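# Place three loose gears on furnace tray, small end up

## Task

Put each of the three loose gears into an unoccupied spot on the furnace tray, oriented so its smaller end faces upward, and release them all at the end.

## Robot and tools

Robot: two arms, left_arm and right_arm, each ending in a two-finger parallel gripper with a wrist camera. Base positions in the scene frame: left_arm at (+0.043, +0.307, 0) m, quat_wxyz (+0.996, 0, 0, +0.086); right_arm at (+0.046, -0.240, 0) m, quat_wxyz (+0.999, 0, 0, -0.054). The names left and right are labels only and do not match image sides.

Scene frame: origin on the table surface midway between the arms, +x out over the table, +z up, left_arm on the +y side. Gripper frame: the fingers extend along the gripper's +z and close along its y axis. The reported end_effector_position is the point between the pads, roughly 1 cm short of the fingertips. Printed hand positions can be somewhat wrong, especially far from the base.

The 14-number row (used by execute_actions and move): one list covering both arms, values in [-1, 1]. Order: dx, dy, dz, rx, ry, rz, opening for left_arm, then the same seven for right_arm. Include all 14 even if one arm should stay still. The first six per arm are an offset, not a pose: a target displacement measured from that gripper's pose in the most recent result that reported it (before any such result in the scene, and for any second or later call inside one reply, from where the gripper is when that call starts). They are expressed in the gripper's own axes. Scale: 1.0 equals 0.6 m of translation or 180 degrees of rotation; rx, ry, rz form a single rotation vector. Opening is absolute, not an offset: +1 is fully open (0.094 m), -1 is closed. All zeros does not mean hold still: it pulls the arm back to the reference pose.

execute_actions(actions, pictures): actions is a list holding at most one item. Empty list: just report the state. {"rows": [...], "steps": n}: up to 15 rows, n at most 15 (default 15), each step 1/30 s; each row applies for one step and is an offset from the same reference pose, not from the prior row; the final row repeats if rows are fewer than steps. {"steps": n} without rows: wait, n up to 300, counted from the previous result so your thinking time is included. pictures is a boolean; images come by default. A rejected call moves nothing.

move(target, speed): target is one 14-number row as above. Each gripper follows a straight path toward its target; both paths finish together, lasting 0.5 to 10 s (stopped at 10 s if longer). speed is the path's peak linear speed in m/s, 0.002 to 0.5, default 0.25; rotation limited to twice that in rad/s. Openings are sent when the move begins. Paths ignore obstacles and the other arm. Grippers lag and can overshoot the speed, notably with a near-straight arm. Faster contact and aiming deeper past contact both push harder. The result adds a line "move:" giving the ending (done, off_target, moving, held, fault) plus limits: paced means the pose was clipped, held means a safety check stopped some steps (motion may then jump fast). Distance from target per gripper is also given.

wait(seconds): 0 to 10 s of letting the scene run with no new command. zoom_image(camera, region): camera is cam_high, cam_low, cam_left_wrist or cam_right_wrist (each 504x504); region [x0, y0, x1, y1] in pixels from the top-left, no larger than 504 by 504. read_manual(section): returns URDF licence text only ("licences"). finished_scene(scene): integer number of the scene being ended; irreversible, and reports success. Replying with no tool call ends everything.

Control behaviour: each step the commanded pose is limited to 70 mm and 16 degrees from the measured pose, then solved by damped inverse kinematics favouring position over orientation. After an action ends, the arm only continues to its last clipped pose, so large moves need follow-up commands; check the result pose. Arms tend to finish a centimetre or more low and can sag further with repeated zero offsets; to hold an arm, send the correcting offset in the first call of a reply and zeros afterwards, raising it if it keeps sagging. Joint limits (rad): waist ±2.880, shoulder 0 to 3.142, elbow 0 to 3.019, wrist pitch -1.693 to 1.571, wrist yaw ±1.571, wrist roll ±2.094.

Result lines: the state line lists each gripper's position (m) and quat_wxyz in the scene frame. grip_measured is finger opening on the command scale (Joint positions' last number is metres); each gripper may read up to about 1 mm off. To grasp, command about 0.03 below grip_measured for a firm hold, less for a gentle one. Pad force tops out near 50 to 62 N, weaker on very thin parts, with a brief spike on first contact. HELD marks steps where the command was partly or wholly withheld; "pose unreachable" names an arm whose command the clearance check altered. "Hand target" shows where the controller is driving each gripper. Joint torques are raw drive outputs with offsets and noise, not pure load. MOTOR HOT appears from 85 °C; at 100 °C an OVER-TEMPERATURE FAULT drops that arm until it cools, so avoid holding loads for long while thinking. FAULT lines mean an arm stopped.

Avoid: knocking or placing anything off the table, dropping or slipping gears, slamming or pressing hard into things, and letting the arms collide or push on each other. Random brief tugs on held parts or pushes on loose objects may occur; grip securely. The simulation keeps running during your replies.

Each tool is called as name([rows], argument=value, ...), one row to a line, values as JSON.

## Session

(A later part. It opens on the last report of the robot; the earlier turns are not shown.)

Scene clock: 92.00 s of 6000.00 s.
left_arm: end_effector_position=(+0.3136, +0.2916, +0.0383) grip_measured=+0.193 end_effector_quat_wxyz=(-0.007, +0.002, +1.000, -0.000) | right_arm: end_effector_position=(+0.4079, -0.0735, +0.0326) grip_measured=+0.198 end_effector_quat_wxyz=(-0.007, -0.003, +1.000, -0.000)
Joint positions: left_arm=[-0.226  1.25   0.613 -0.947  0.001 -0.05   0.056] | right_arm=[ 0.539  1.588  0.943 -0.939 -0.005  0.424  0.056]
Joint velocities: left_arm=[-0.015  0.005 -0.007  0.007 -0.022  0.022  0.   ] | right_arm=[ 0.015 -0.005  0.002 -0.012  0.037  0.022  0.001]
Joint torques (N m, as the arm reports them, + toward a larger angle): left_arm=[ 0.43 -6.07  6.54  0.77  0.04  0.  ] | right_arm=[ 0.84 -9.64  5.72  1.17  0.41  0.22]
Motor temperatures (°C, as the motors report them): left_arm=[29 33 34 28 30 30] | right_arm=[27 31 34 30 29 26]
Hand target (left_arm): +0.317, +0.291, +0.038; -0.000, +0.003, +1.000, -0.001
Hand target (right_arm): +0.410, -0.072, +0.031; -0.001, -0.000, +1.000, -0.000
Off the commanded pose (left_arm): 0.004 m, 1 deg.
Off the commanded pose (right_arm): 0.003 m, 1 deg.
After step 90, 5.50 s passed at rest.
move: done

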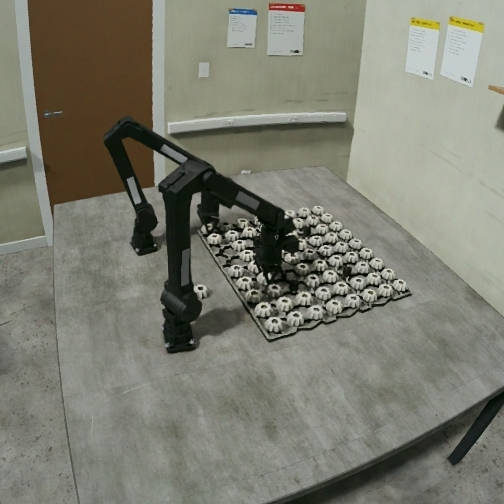

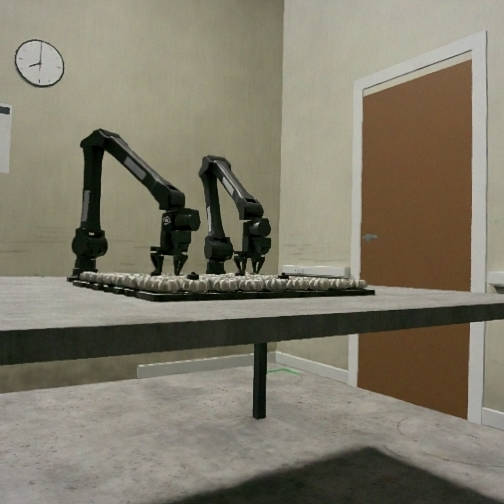

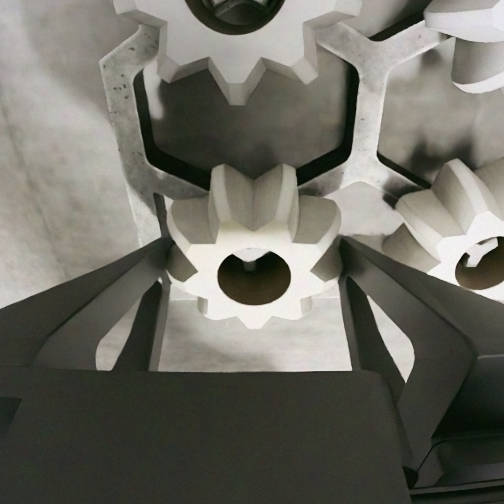

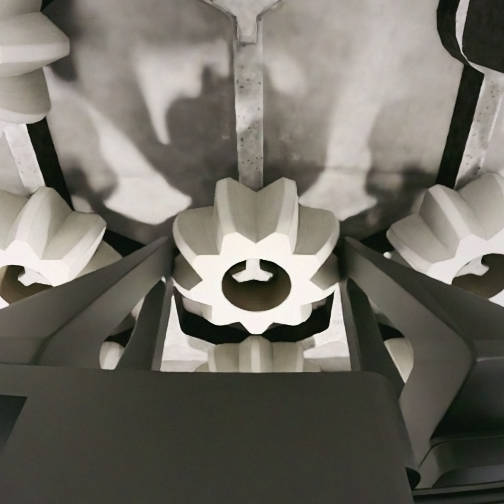

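move(target=[-0.003,0,0.014,0,-0.004,0,0.05, 0,0,0,0,0,0,0.44], speed=0.03)

Scene clock: 94.47 s of 6000.00 s.
left_arm: end_effector_position=(+0.3132, +0.2918, +0.0341) grip_measured=+0.193 end_effector_quat_wxyz=(-0.004, +0.002, +1.000, +0.001) | right_arm: end_effector_position=(+0.4079, -0.0735, +0.0326) grip_measured=+0.438 end_effector_quat_wxyz=(-0.007, -0.003, +1.000, -0.000)
Joint positions: left_arm=[-0.226  1.254  0.602 -0.927 -0.001 -0.05   0.056] | right_arm=[ 0.539  1.588  0.943 -0.939 -0.005  0.424  0.068]
Joint velocities: left_arm=[-0.024 -0.015  0.007  0.012 -0.037 -0.037 -0.001] | right_arm=[-0.005 -0.015 -0.037 -0.002 -0.051 -0.022 -0.   ]
Joint torques (N m, as the arm reports them, + toward a larger angle): left_arm=[ 0.43 -5.14  6.08  1.06  0.04 -0.01] | right_arm=[ 0.99 -9.9   5.98  0.58  0.17  0.06]
Motor temperatures (°C, as the motors report them): left_arm=[29 33 34 28 30 30] | right_arm=[27 31 34 30 29 26]
Hand target (left_arm): +0.315, +0.292, +0.030; -0.000, +0.002, +1.000, -0.000
Hand target (right_arm): +0.408, -0.074, +0.033; -0.007, -0.003, +1.000, -0.000
Off the commanded pose (left_arm): 0.005 m, 0 deg.
Off the commanded pose (right_arm): 0.000 m, 0 deg.
move: done

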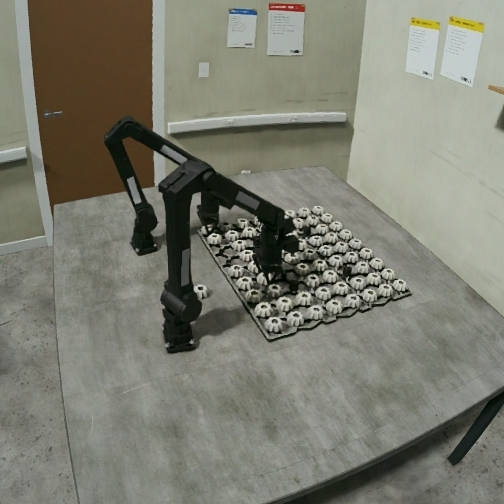

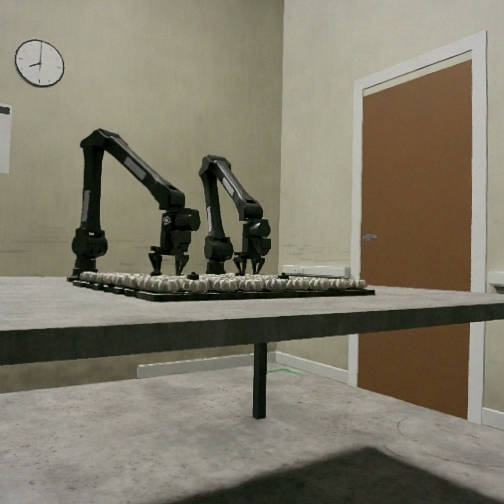

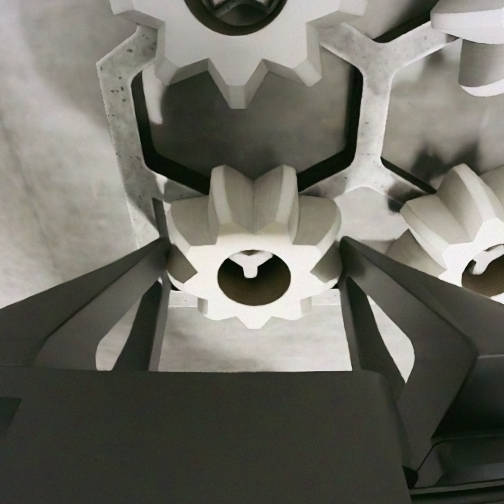

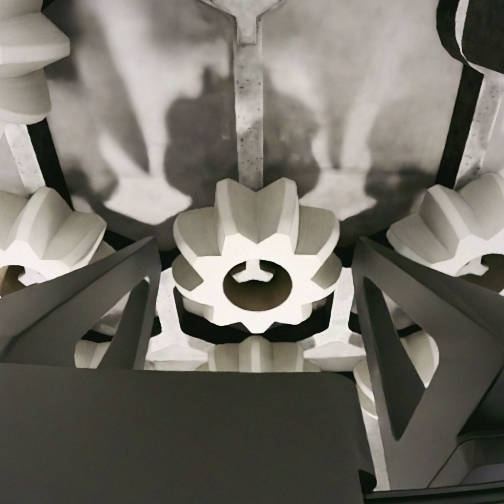

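move(target=[0,0,-0.003,0,0,0,0.44, 0,0,-0.14,0,0,0,0.44], speed=0.15)

move(target=[0,0,-0.2,0,0,0,0.44, 0.36,0.04,0.0,0,-0.02,0,1], speed=0.2)

Scene clock: 105.07 s of 6000.00 s.
left_arm: end_effector_position=(+0.3132, +0.2919, +0.0341) grip_measured=+0.438 end_effector_quat_wxyz=(-0.004, +0.002, +1.000, +0.001) | right_arm: end_effector_position=(+0.3916, -0.0807, +0.0957) grip_measured=+0.439 end_effector_quat_wxyz=(-0.029, -0.003, +1.000, -0.009)
Joint positions: left_arm=[-0.226  1.254  0.602 -0.927 -0.001 -0.05   0.068] | right_arm=[ 0.539  1.479  1.009 -1.162 -0.007  0.424  0.068]
Joint velocities: left_arm=[ 0.005 -0.005 -0.002  0.002 -0.007  0.022 -0.001] | right_arm=[ 0.005  0.005 -0.007 -0.002 -0.007 -0.022  0.   ]
Joint torques (N m, as the arm reports them, + toward a larger angle): left_arm=[ 0.44 -6.17  6.59  0.02  0.01 -0.02] | right_arm=[ 0.55 -9.54 10.04  0.05  0.21  0.11]
Motor temperatures (°C, as the motors report them): left_arm=[29 32 34 28 29 30] | right_arm=[27 31 33 30 29 26]
Hand target (left_arm): +0.313, +0.292, +0.036; -0.004, +0.002, +1.000, +0.001
Hand target (right_arm): +0.409, -0.072, +0.117; -0.007, -0.003, +1.000, -0.000
Off the commanded pose (left_arm): 0.002 m, 0 deg.
Off the commanded pose (right_arm): 0.028 m, 3 deg.
After step 90, 6.63 s passed at rest.
move: off_target (right_arm)

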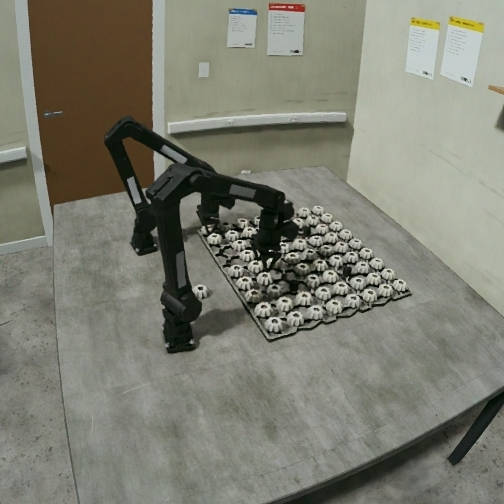

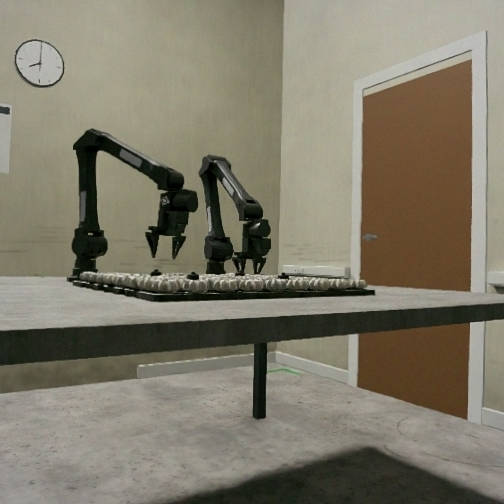

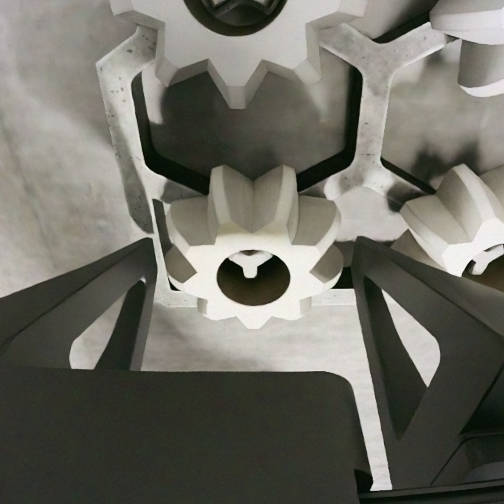

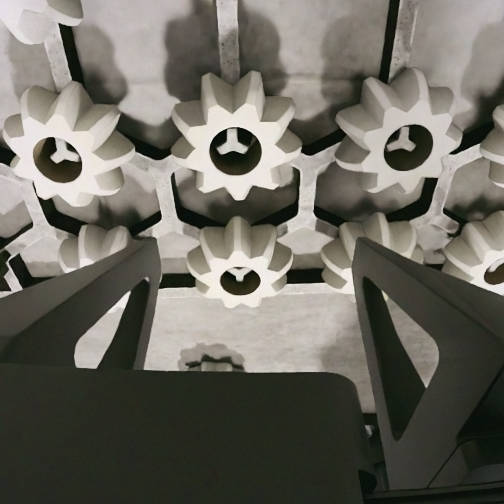

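Scene clock: 106.77 s of 6000.00 s.
left_arm: end_effector_position=(+0.2975, +0.2928, +0.1328) grip_measured=+0.438 end_effector_quat_wxyz=(-0.027, +0.002, +1.000, +0.002) | right_arm: end_effector_position=(+0.1774, -0.0545, +0.1095) grip_measured=+1.000 end_effector_quat_wxyz=(+0.003, -0.010, +1.000, -0.004)
Joint positions: left_arm=[-0.226  1.084  0.768 -1.309 -0.001 -0.05   0.068] | right_arm=[ 1.073  0.983  0.641 -1.233  0.009  0.945  0.094]
Joint velocities: left_arm=[ 0.005 -0.005  0.007 -0.012 -0.007  0.007  0.   ] | right_arm=[-0.005 -0.024  0.007 -0.002 -0.022  0.007  0.   ]
Joint torques (N m, as the arm reports them, + toward a larger angle): left_arm=[ 0.09 -5.51 11.19 -0.3   0.01 -0.06] | right_arm=[ 0.51 -3.23  6.54  0.14  0.33  0.22]
Motor temperatures (°C, as the motors report them): left_arm=[29 32 34 28 29 30] | right_arm=[27 31 33 30 29 26]
Hand target (left_arm): +0.313, +0.291, +0.153; -0.003, +0.002, +1.000, +0.001
Hand target (right_arm): +0.174, -0.059, +0.108; -0.001, -0.004, +1.000, -0.011
Off the commanded pose (left_arm): 0.027 m, 3 deg.
Off the commanded pose (right_arm): 0.004 m, 1 deg.
move: off_target (left_arm)

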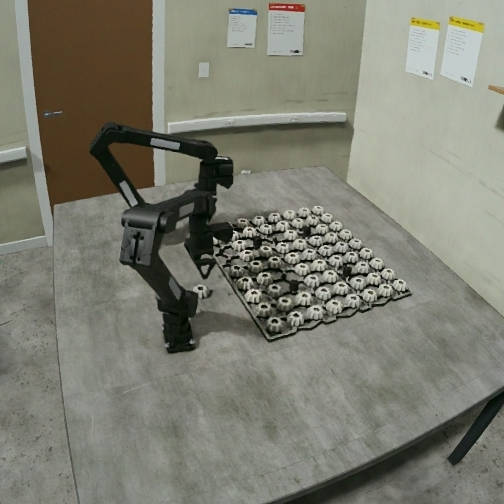

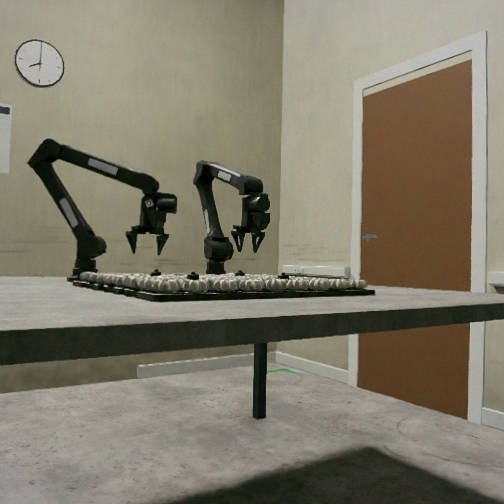

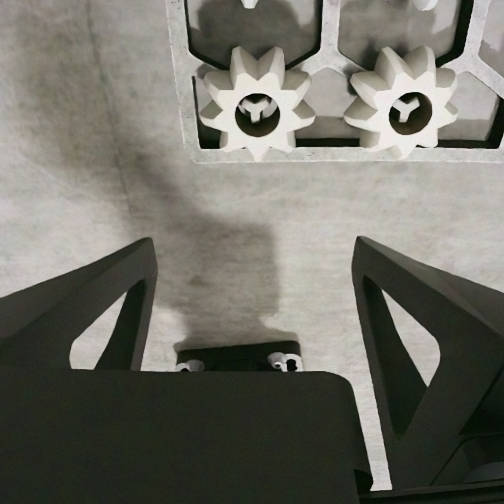

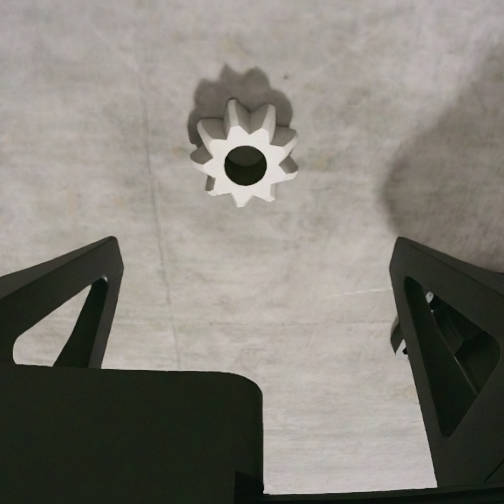

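move(target=[0,0.1,-0.03,0,-0.017,0,0.44, -0.007,0.0125,0.158,-0.002,0.002,0.006,1], speed=0.12)

Scene clock: 112.20 s of 6000.00 s.
left_arm: end_effector_position=(+0.2940, +0.3497, +0.1405) grip_measured=+0.438 end_effector_quat_wxyz=(-0.011, -0.002, +1.000, +0.000) | right_arm: end_effector_position=(+0.1804, -0.0495, +0.0171) grip_measured=+1.000 end_effector_quat_wxyz=(-0.001, -0.007, +1.000, -0.005)
Joint positions: left_arm=[-0.004  1.051  0.768 -1.309 -0.004  0.164  0.068] | right_arm=[ 1.07   1.182  0.49  -0.888  0.003  0.948  0.094]
Joint velocities: left_arm=[ 0.005 -0.005 -0.002 -0.007  0.066  0.125  0.001] | right_arm=[-0.015  0.005  0.007 -0.017  0.022 -0.022  0.   ]
Joint torques (N m, as the arm reports them, + toward a larger angle): left_arm=[ 0.79 -5.37  9.17 -0.16  0.05  0.04] | right_arm=[-0.07 -3.15  5.45  0.9   0.14  0.14]
Motor temperatures (°C, as the motors report them): left_arm=[29 32 35 28 29 30] | right_arm=[27 30 33 30 29 26]
Hand target (left_arm): +0.299, +0.352, +0.151; +0.001, +0.002, +1.000, +0.002
Hand target (right_arm): +0.182, -0.050, +0.015; -0.000, -0.000, +1.000, -0.001
Off the commanded pose (left_arm): 0.012 m, 1 deg.
Off the commanded pose (right_arm): 0.004 m, 1 deg.
After step 90, 1.17 s passed at rest.
move: off_target (left_arm)

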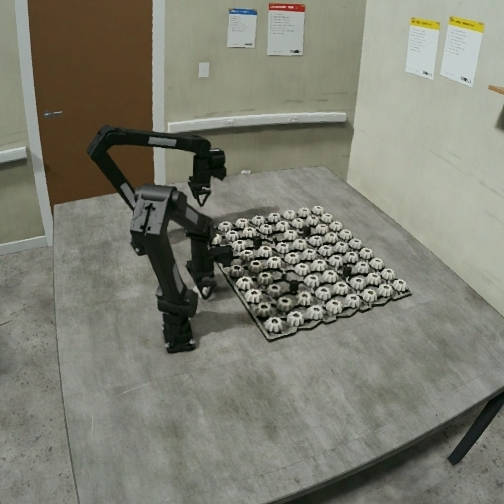

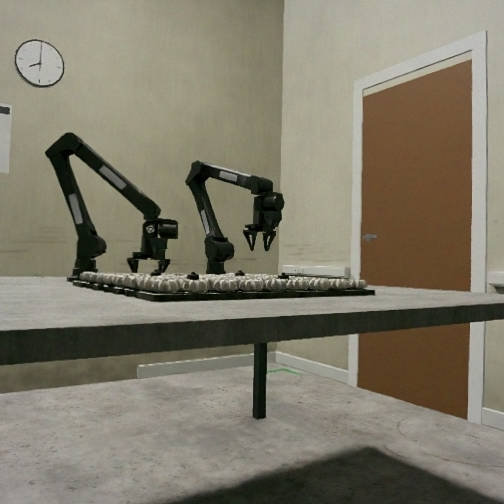

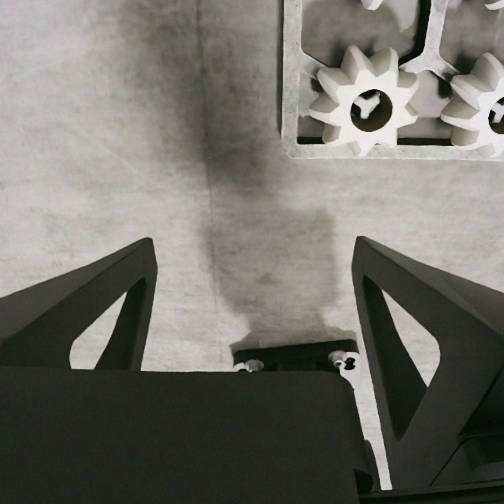

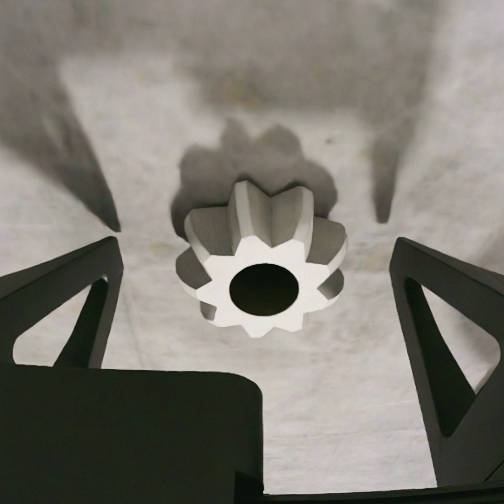

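execute_actions([
  {"rows": [[0,0,-0.015,0,0,0,0.44, 0.004,0,0.002,0,0,0,0.05]], "steps": 15},
], pictures=false)

move(target=[0,0,0,0,0,0,0.44, 0,0,-0.2,0,0,0,0.05], speed=0.2)

Scene clock: 116.47 s of 6000.00 s.
left_arm: end_effector_position=(+0.2906, +0.3491, +0.1406) grip_measured=+0.438 end_effector_quat_wxyz=(-0.018, -0.001, +1.000, -0.001) | right_arm: end_effector_position=(+0.1803, -0.0493, +0.0171) grip_measured=+0.169 end_effector_quat_wxyz=(-0.001, -0.007, +1.000, -0.004)
Joint positions: left_arm=[-0.004  1.051  0.768 -1.323 -0.004  0.167  0.068] | right_arm=[ 1.07   1.182  0.49  -0.887  0.003  0.948  0.055]
Joint velocities: left_arm=[ 0.005  0.005 -0.002 -0.007 -0.022  0.037  0.   ] | right_arm=[ 0.005 -0.015 -0.012 -0.002 -0.037 -0.007 -0.   ]
Joint torques (N m, as the arm reports them, + toward a larger angle): left_arm=[ 0.41 -5.05  8.97 -0.26  0.02 -0.05] | right_arm=[ 1.21 -3.73  5.53  0.66  0.19  0.18]
Motor temperatures (°C, as the motors report them): left_arm=[29 32 35 28 29 30] | right_arm=[27 30 33 30 29 26]
Hand target (left_arm): +0.294, +0.350, +0.149; -0.011, -0.002, +1.000, +0.000
Hand target (right_arm): +0.178, -0.050, +0.016; -0.002, -0.007, +1.000, -0.004
Off the commanded pose (left_arm): 0.010 m, 1 deg.
Off the commanded pose (right_arm): 0.003 m, 0 deg.
Steps of this call (steps 1 to 90: nothing new was sent; then 0.77 s passed at rest; steps 91 to 105: all 15 steps of this action). Readings (end_effector_position):
91: left_arm (+0.2935, +0.3496, +0.1405) | right_arm (+0.1804, -0.0495, +0.0171)
92: left_arm (+0.2924, +0.3494, +0.1405) | right_arm (+0.1804, -0.0495, +0.0171)
94: left_arm (+0.2911, +0.3492, +0.1405) | right_arm (+0.1804, -0.0494, +0.0171)
98: left_arm (+0.2906, +0.3491, +0.1406) | right_arm (+0.1803, -0.0493, +0.0171)
105: the state above

Scene clock: 117.80 s of 6000.00 s.
left_arm: end_effector_position=(+0.2906, +0.3491, +0.1406) grip_measured=+0.438 end_effector_quat_wxyz=(-0.018, -0.001, +1.000, -0.001) | right_arm: end_effector_position=(+0.1692, -0.0652, +0.1101) grip_measured=+0.169 end_effector_quat_wxyz=(-0.020, -0.007, +0.999, -0.030)
Joint positions: left_arm=[-0.004  1.051  0.768 -1.323 -0.004  0.167  0.068] | right_arm=[ 1.07   0.994  0.647 -1.296  0.003  0.948  0.055]
Joint velocities: left_arm=[ 0.005 -0.015 -0.002 -0.017  0.022 -0.007 -0.001] | right_arm=[ 0.005 -0.015  0.007  0.007 -0.007 -0.007 -0.001]
Joint torques (N m, as the arm reports them, + toward a larger angle): left_arm=[ 0.44 -4.47  7.68  0.2   0.02 -0.02] | right_arm=[ 1.31 -3.62 11.14 -0.03  0.2   0.15]
Motor temperatures (°C, as the motors report them): left_arm=[29 32 35 28 29 30] | right_arm=[27 30 33 30 29 26]
Hand target (left_arm): +0.291, +0.349, +0.141; -0.018, -0.001, +1.000, -0.001
Hand target (right_arm): +0.180, -0.047, +0.136; -0.002, -0.007, +1.000, -0.004
Off the commanded pose (left_arm): 0.000 m, 0 deg.
Off the commanded pose (right_arm): 0.034 m, 4 deg.
move: off_target (right_arm)

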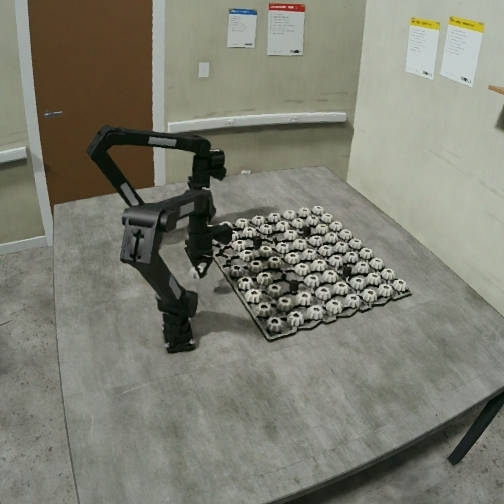

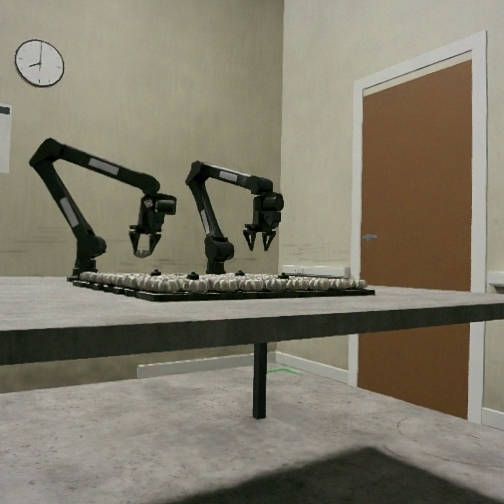

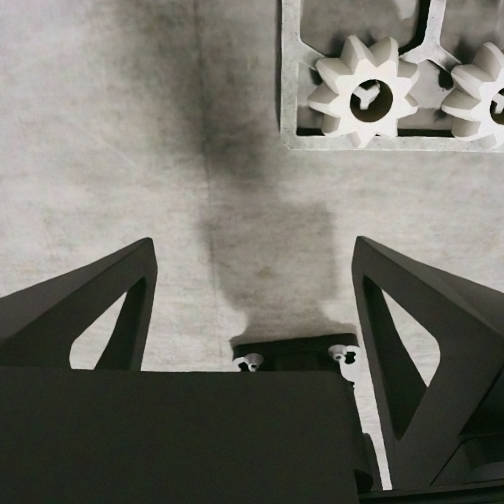

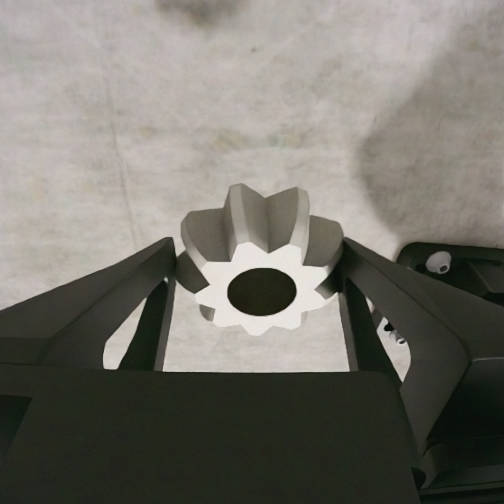

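move(target=[0,0,0,0,0,0,0.44, -0.311,0.267,-0.079,-0.019,-0.013,0.0045,0.05], speed=0.2)

Scene clock: 123.73 s of 6000.00 s.
left_arm: end_effector_position=(+0.2906, +0.3491, +0.1406) grip_measured=+0.438 end_effector_quat_wxyz=(-0.018, -0.001, +1.000, -0.001) | right_arm: end_effector_position=(+0.3349, +0.0838, +0.1113) grip_measured=+0.169 end_effector_quat_wxyz=(-0.019, +0.001, +0.999, -0.025)
Joint positions: left_arm=[-0.004  1.051  0.768 -1.323 -0.004  0.167  0.068] | right_arm=[ 0.954  1.594  1.188 -1.228  0.004  0.849  0.055]
Joint velocities: left_arm=[ 0.005 -0.005 -0.002 -0.012  0.051 -0.037 -0.001] | right_arm=[-0.005  0.005 -0.002 -0.002  0.022 -0.066  0.   ]
Joint torques (N m, as the arm reports them, + toward a larger angle): left_arm=[ 0.42 -4.47  7.67  0.19  0.02 -0.02] | right_arm=[  0.13 -11.84  11.24  -0.11   0.11   0.01]
Motor temperatures (°C, as the motors report them): left_arm=[29 32 35 28 29 30] | right_arm=[27 30 34 30 29 26]
Hand target (left_arm): +0.291, +0.349, +0.141; -0.018, -0.001, +1.000, -0.001
Hand target (right_arm): +0.353, +0.100, +0.139; +0.002, -0.000, +1.000, +0.001
Off the commanded pose (left_arm): 0.000 m, 0 deg.
Off the commanded pose (right_arm): 0.039 m, 4 deg.
After step 90, 1.30 s passed at rest.
move: off_target (right_arm)

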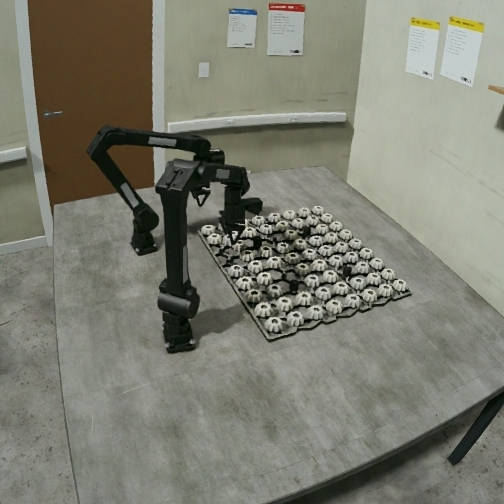

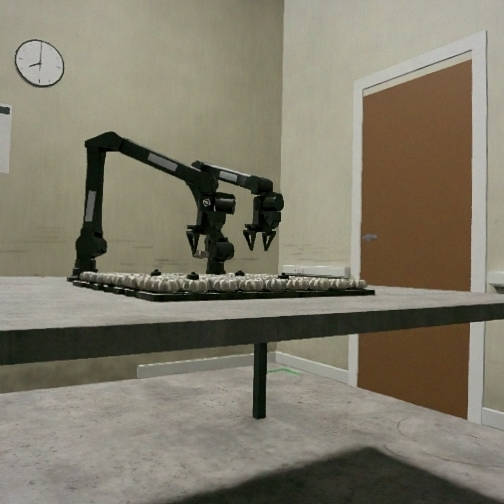

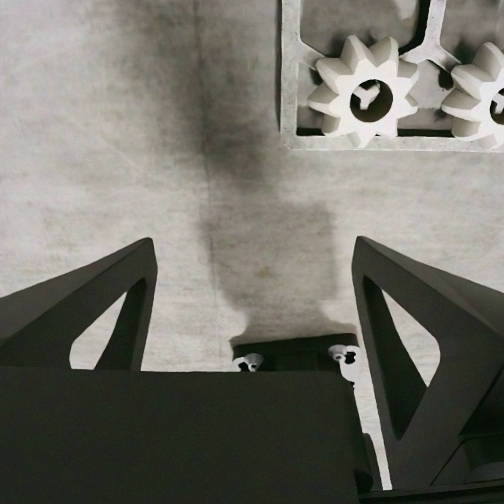

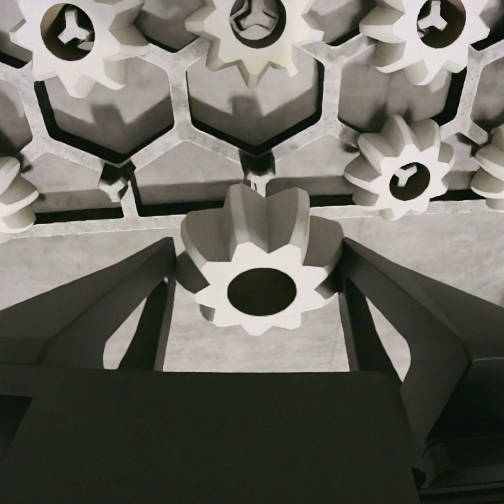

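move(target=[0,0,0,0,0,0,0.44, -0.001,0.001,0.086,-0.016,-0.012,-0.001,0.05], speed=0.1)

Scene clock: 129.53 s of 6000.00 s.
left_arm: end_effector_position=(+0.2906, +0.3491, +0.1406) grip_measured=+0.438 end_effector_quat_wxyz=(-0.018, -0.001, +1.000, -0.001) | right_arm: end_effector_position=(+0.3287, +0.0774, +0.0557) grip_measured=+0.169 end_effector_quat_wxyz=(-0.008, +0.001, +1.000, -0.010)
Joint positions: left_arm=[-0.004  1.051  0.768 -1.323 -0.004  0.167  0.068] | right_arm=[ 0.954  1.62   1.057 -1.033  0.002  0.848  0.055]
Joint velocities: left_arm=[0.015 0.005 0.002 0.007 0.081 0.051 0.   ] | right_arm=[ 0.005 -0.005 -0.012 -0.007  0.022  0.007  0.   ]
Joint torques (N m, as the arm reports them, + toward a larger angle): left_arm=[ 0.44 -4.48  7.68  0.2   0.02 -0.02] | right_arm=[  0.82 -10.8    6.44   1.02   0.11  -0.01]
Motor temperatures (°C, as the motors report them): left_arm=[29 32 35 28 29 30] | right_arm=[27 31 35 30 29 26]
Hand target (left_arm): +0.291, +0.349, +0.141; -0.018, -0.001, +1.000, -0.001
Hand target (right_arm): +0.334, +0.081, +0.060; -0.000, -0.001, +1.000, +0.000
Off the commanded pose (left_arm): 0.000 m, 0 deg.
Off the commanded pose (right_arm): 0.008 m, 1 deg.
After step 90, 1.93 s passed at rest.
move: done

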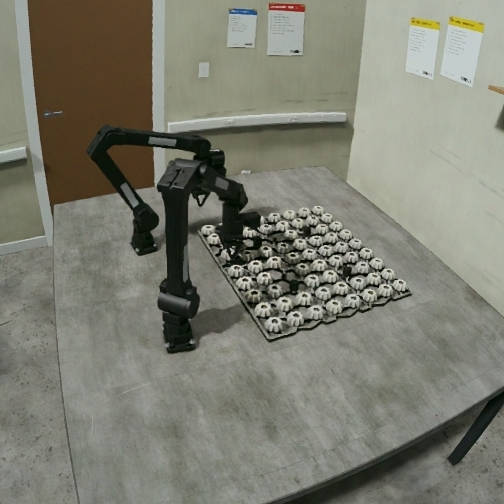

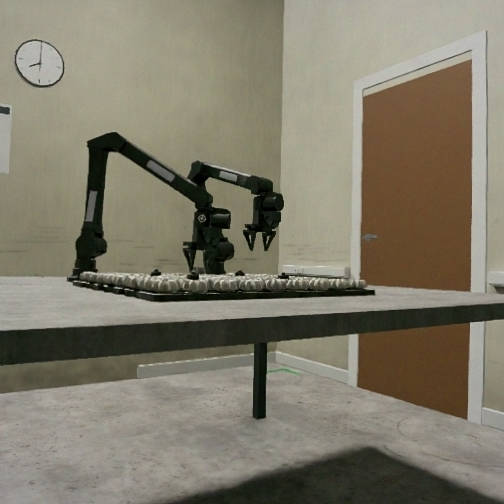

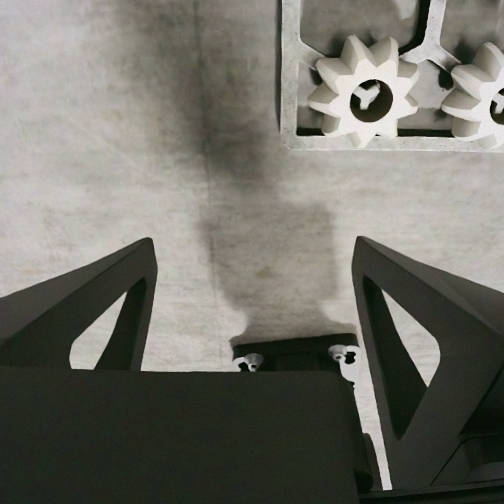

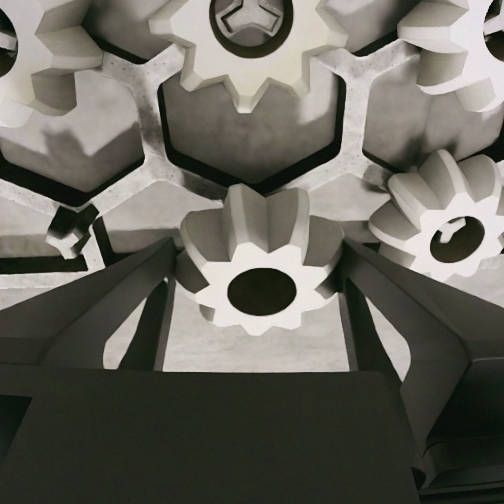

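move(target=[0,0,0,0,0,0,0.44, -0.003,0.005,0.041,-0.006,-0.005,0,0.05], speed=0.04)

Scene clock: 132.43 s of 6000.00 s.
left_arm: end_effector_position=(+0.2906, +0.3491, +0.1406) grip_measured=+0.438 end_effector_quat_wxyz=(-0.018, -0.001, +1.000, -0.001) | right_arm: end_effector_position=(+0.3276, +0.0762, +0.0329) grip_measured=+0.169 end_effector_quat_wxyz=(-0.006, +0.001, +1.000, -0.008)
Joint positions: left_arm=[-0.004  1.051  0.768 -1.323 -0.004  0.167  0.068] | right_arm=[ 0.954  1.648  1.021 -0.963  0.002  0.848  0.055]
Joint velocities: left_arm=[ 0.005 -0.015  0.007 -0.007 -0.022 -0.022  0.   ] | right_arm=[-0.015  0.005  0.017 -0.002 -0.037 -0.051 -0.   ]
Joint torques (N m, as the arm reports them, + toward a larger angle): left_arm=[ 0.42 -4.5   7.69  0.19  0.02 -0.02] | right_arm=[  1.31 -10.64   5.72   1.39   0.18   0.09]
Motor temperatures (°C, as the motors report them): left_arm=[29 32 35 28 29 30] | right_arm=[27 31 35 30 29 26]
Hand target (left_arm): +0.291, +0.349, +0.141; -0.018, -0.001, +1.000, -0.001
Hand target (right_arm): +0.330, +0.079, +0.031; -0.000, +0.001, +1.000, -0.001
Off the commanded pose (left_arm): 0.000 m, 0 deg.
Off the commanded pose (right_arm): 0.005 m, 1 deg.
move: done

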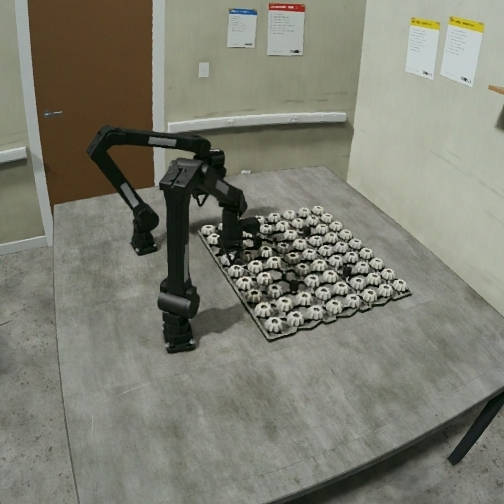

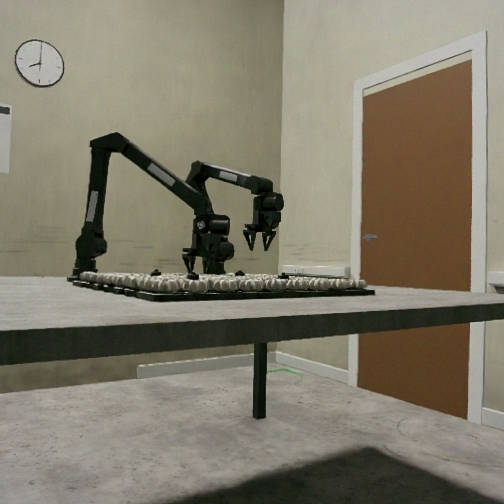

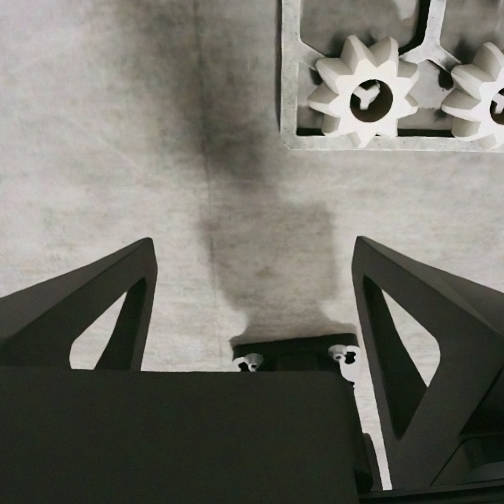

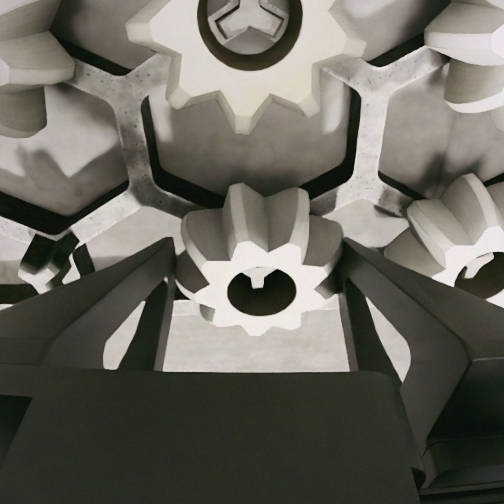

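execute_actions([
  {"rows": [[0,0,0,0,0,0,0.44, 0,0,0,0,0,0,0.44]], "steps": 12},
], pictures=false)

move(target=[0,0,0,0,0,0,0.44, 0,0,-0.18,0,0,0,0.44], speed=0.15)

Scene clock: 135.07 s of 6000.00 s.
left_arm: end_effector_position=(+0.2906, +0.3491, +0.1406) grip_measured=+0.438 end_effector_quat_wxyz=(-0.018, -0.001, +1.000, -0.001) | right_arm: end_effector_position=(+0.3276, +0.0762, +0.0329) grip_measured=+0.438 end_effector_quat_wxyz=(-0.006, +0.001, +1.000, -0.008)
Joint positions: left_arm=[-0.004  1.051  0.768 -1.323 -0.004  0.167  0.068] | right_arm=[ 0.954  1.648  1.021 -0.963  0.002  0.848  0.068]
Joint velocities: left_arm=[ 0.005 -0.015 -0.017 -0.012  0.022  0.007 -0.   ] | right_arm=[ 0.015 -0.005 -0.002 -0.017  0.007  0.051  0.001]
Joint torques (N m, as the arm reports them, + toward a larger angle): left_arm=[ 0.39 -4.48  7.68  0.19  0.02 -0.02] | right_arm=[  0.54 -10.2    5.98   0.48   0.2    0.05]
Motor temperatures (°C, as the motors report them): left_arm=[29 32 35 28 29 30] | right_arm=[27 31 34 30 29 26]
Hand target (left_arm): +0.291, +0.349, +0.141; -0.018, -0.001, +1.000, -0.001
Hand target (right_arm): +0.328, +0.076, +0.033; -0.006, +0.001, +1.000, -0.008
Off the commanded pose (left_arm): 0.000 m, 0 deg.
Off the commanded pose (right_arm): 0.000 m, 0 deg.
Steps of this call (steps 1 to 67: nothing new was sent; steps 68 to 79: all 12 steps of this action). Readings (end_effector_position):
68: left_arm (+0.2906, +0.3491, +0.1406) | right_arm (+0.3276, +0.0762, +0.0329)
69: left_arm (+0.2906, +0.3491, +0.1406) | right_arm (+0.3276, +0.0762, +0.0329)
71: left_arm (+0.2906, +0.3491, +0.1406) | right_arm (+0.3276, +0.0762, +0.0329)
75: left_arm (+0.2906, +0.3491, +0.1406) | right_arm (+0.3276, +0.0762, +0.0329)
79: the state above

Scene clock: 136.43 s of 6000.00 s.
left_arm: end_effector_position=(+0.2906, +0.3491, +0.1406) grip_measured=+0.438 end_effector_quat_wxyz=(-0.018, -0.001, +1.000, -0.001) | right_arm: end_effector_position=(+0.3161, +0.0649, +0.1174) grip_measured=+0.439 end_effector_quat_wxyz=(-0.024, +0.000, +0.999, -0.027)
Joint positions: left_arm=[-0.004  1.051  0.768 -1.323 -0.004  0.167  0.068] | right_arm=[ 0.955  1.528  1.127 -1.242 -0.001  0.848  0.068]
Joint velocities: left_arm=[-0.005 -0.005  0.012 -0.017 -0.022  0.022  0.   ] | right_arm=[-0.024 -0.005  0.007 -0.012  0.066  0.037  0.   ]
Joint torques (N m, as the arm reports them, + toward a larger angle): left_arm=[ 0.4  -4.48  7.68  0.19  0.02 -0.02] | right_arm=[  1.22 -10.14  10.24   0.11   0.33   0.14]
Motor temperatures (°C, as the motors report them): left_arm=[29 32 35 28 29 30] | right_arm=[27 31 34 30 29 26]
Hand target (left_arm): +0.291, +0.349, +0.141; -0.018, -0.001, +1.000, -0.001
Hand target (right_arm): +0.328, +0.079, +0.141; -0.006, +0.001, +1.000, -0.008
Off the commanded pose (left_arm): 0.000 m, 0 deg.
Off the commanded pose (right_arm): 0.030 m, 3 deg.
move: off_target (right_arm)

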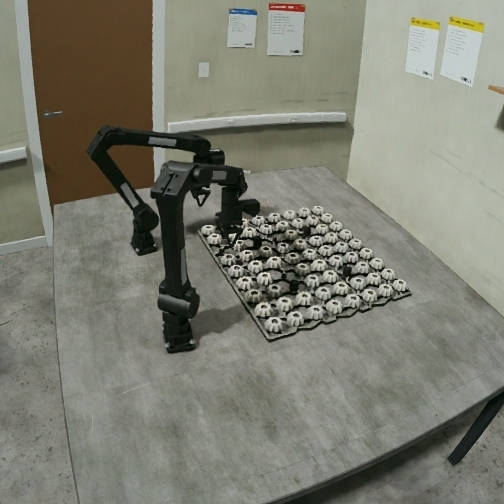

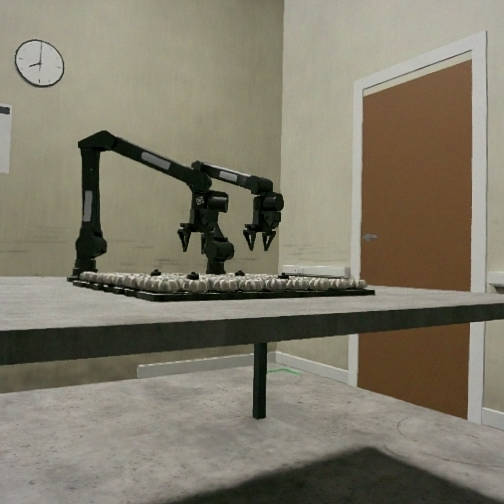

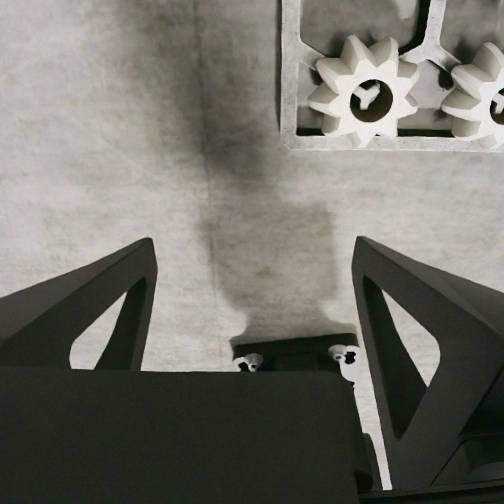

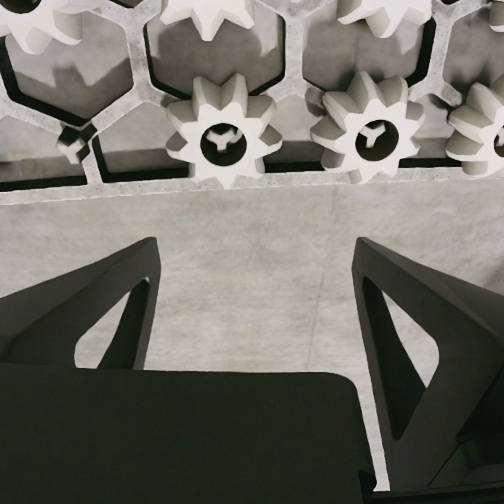

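All three gears are seated.

finished_scene(scene=2)

The scene is finished: the task was done.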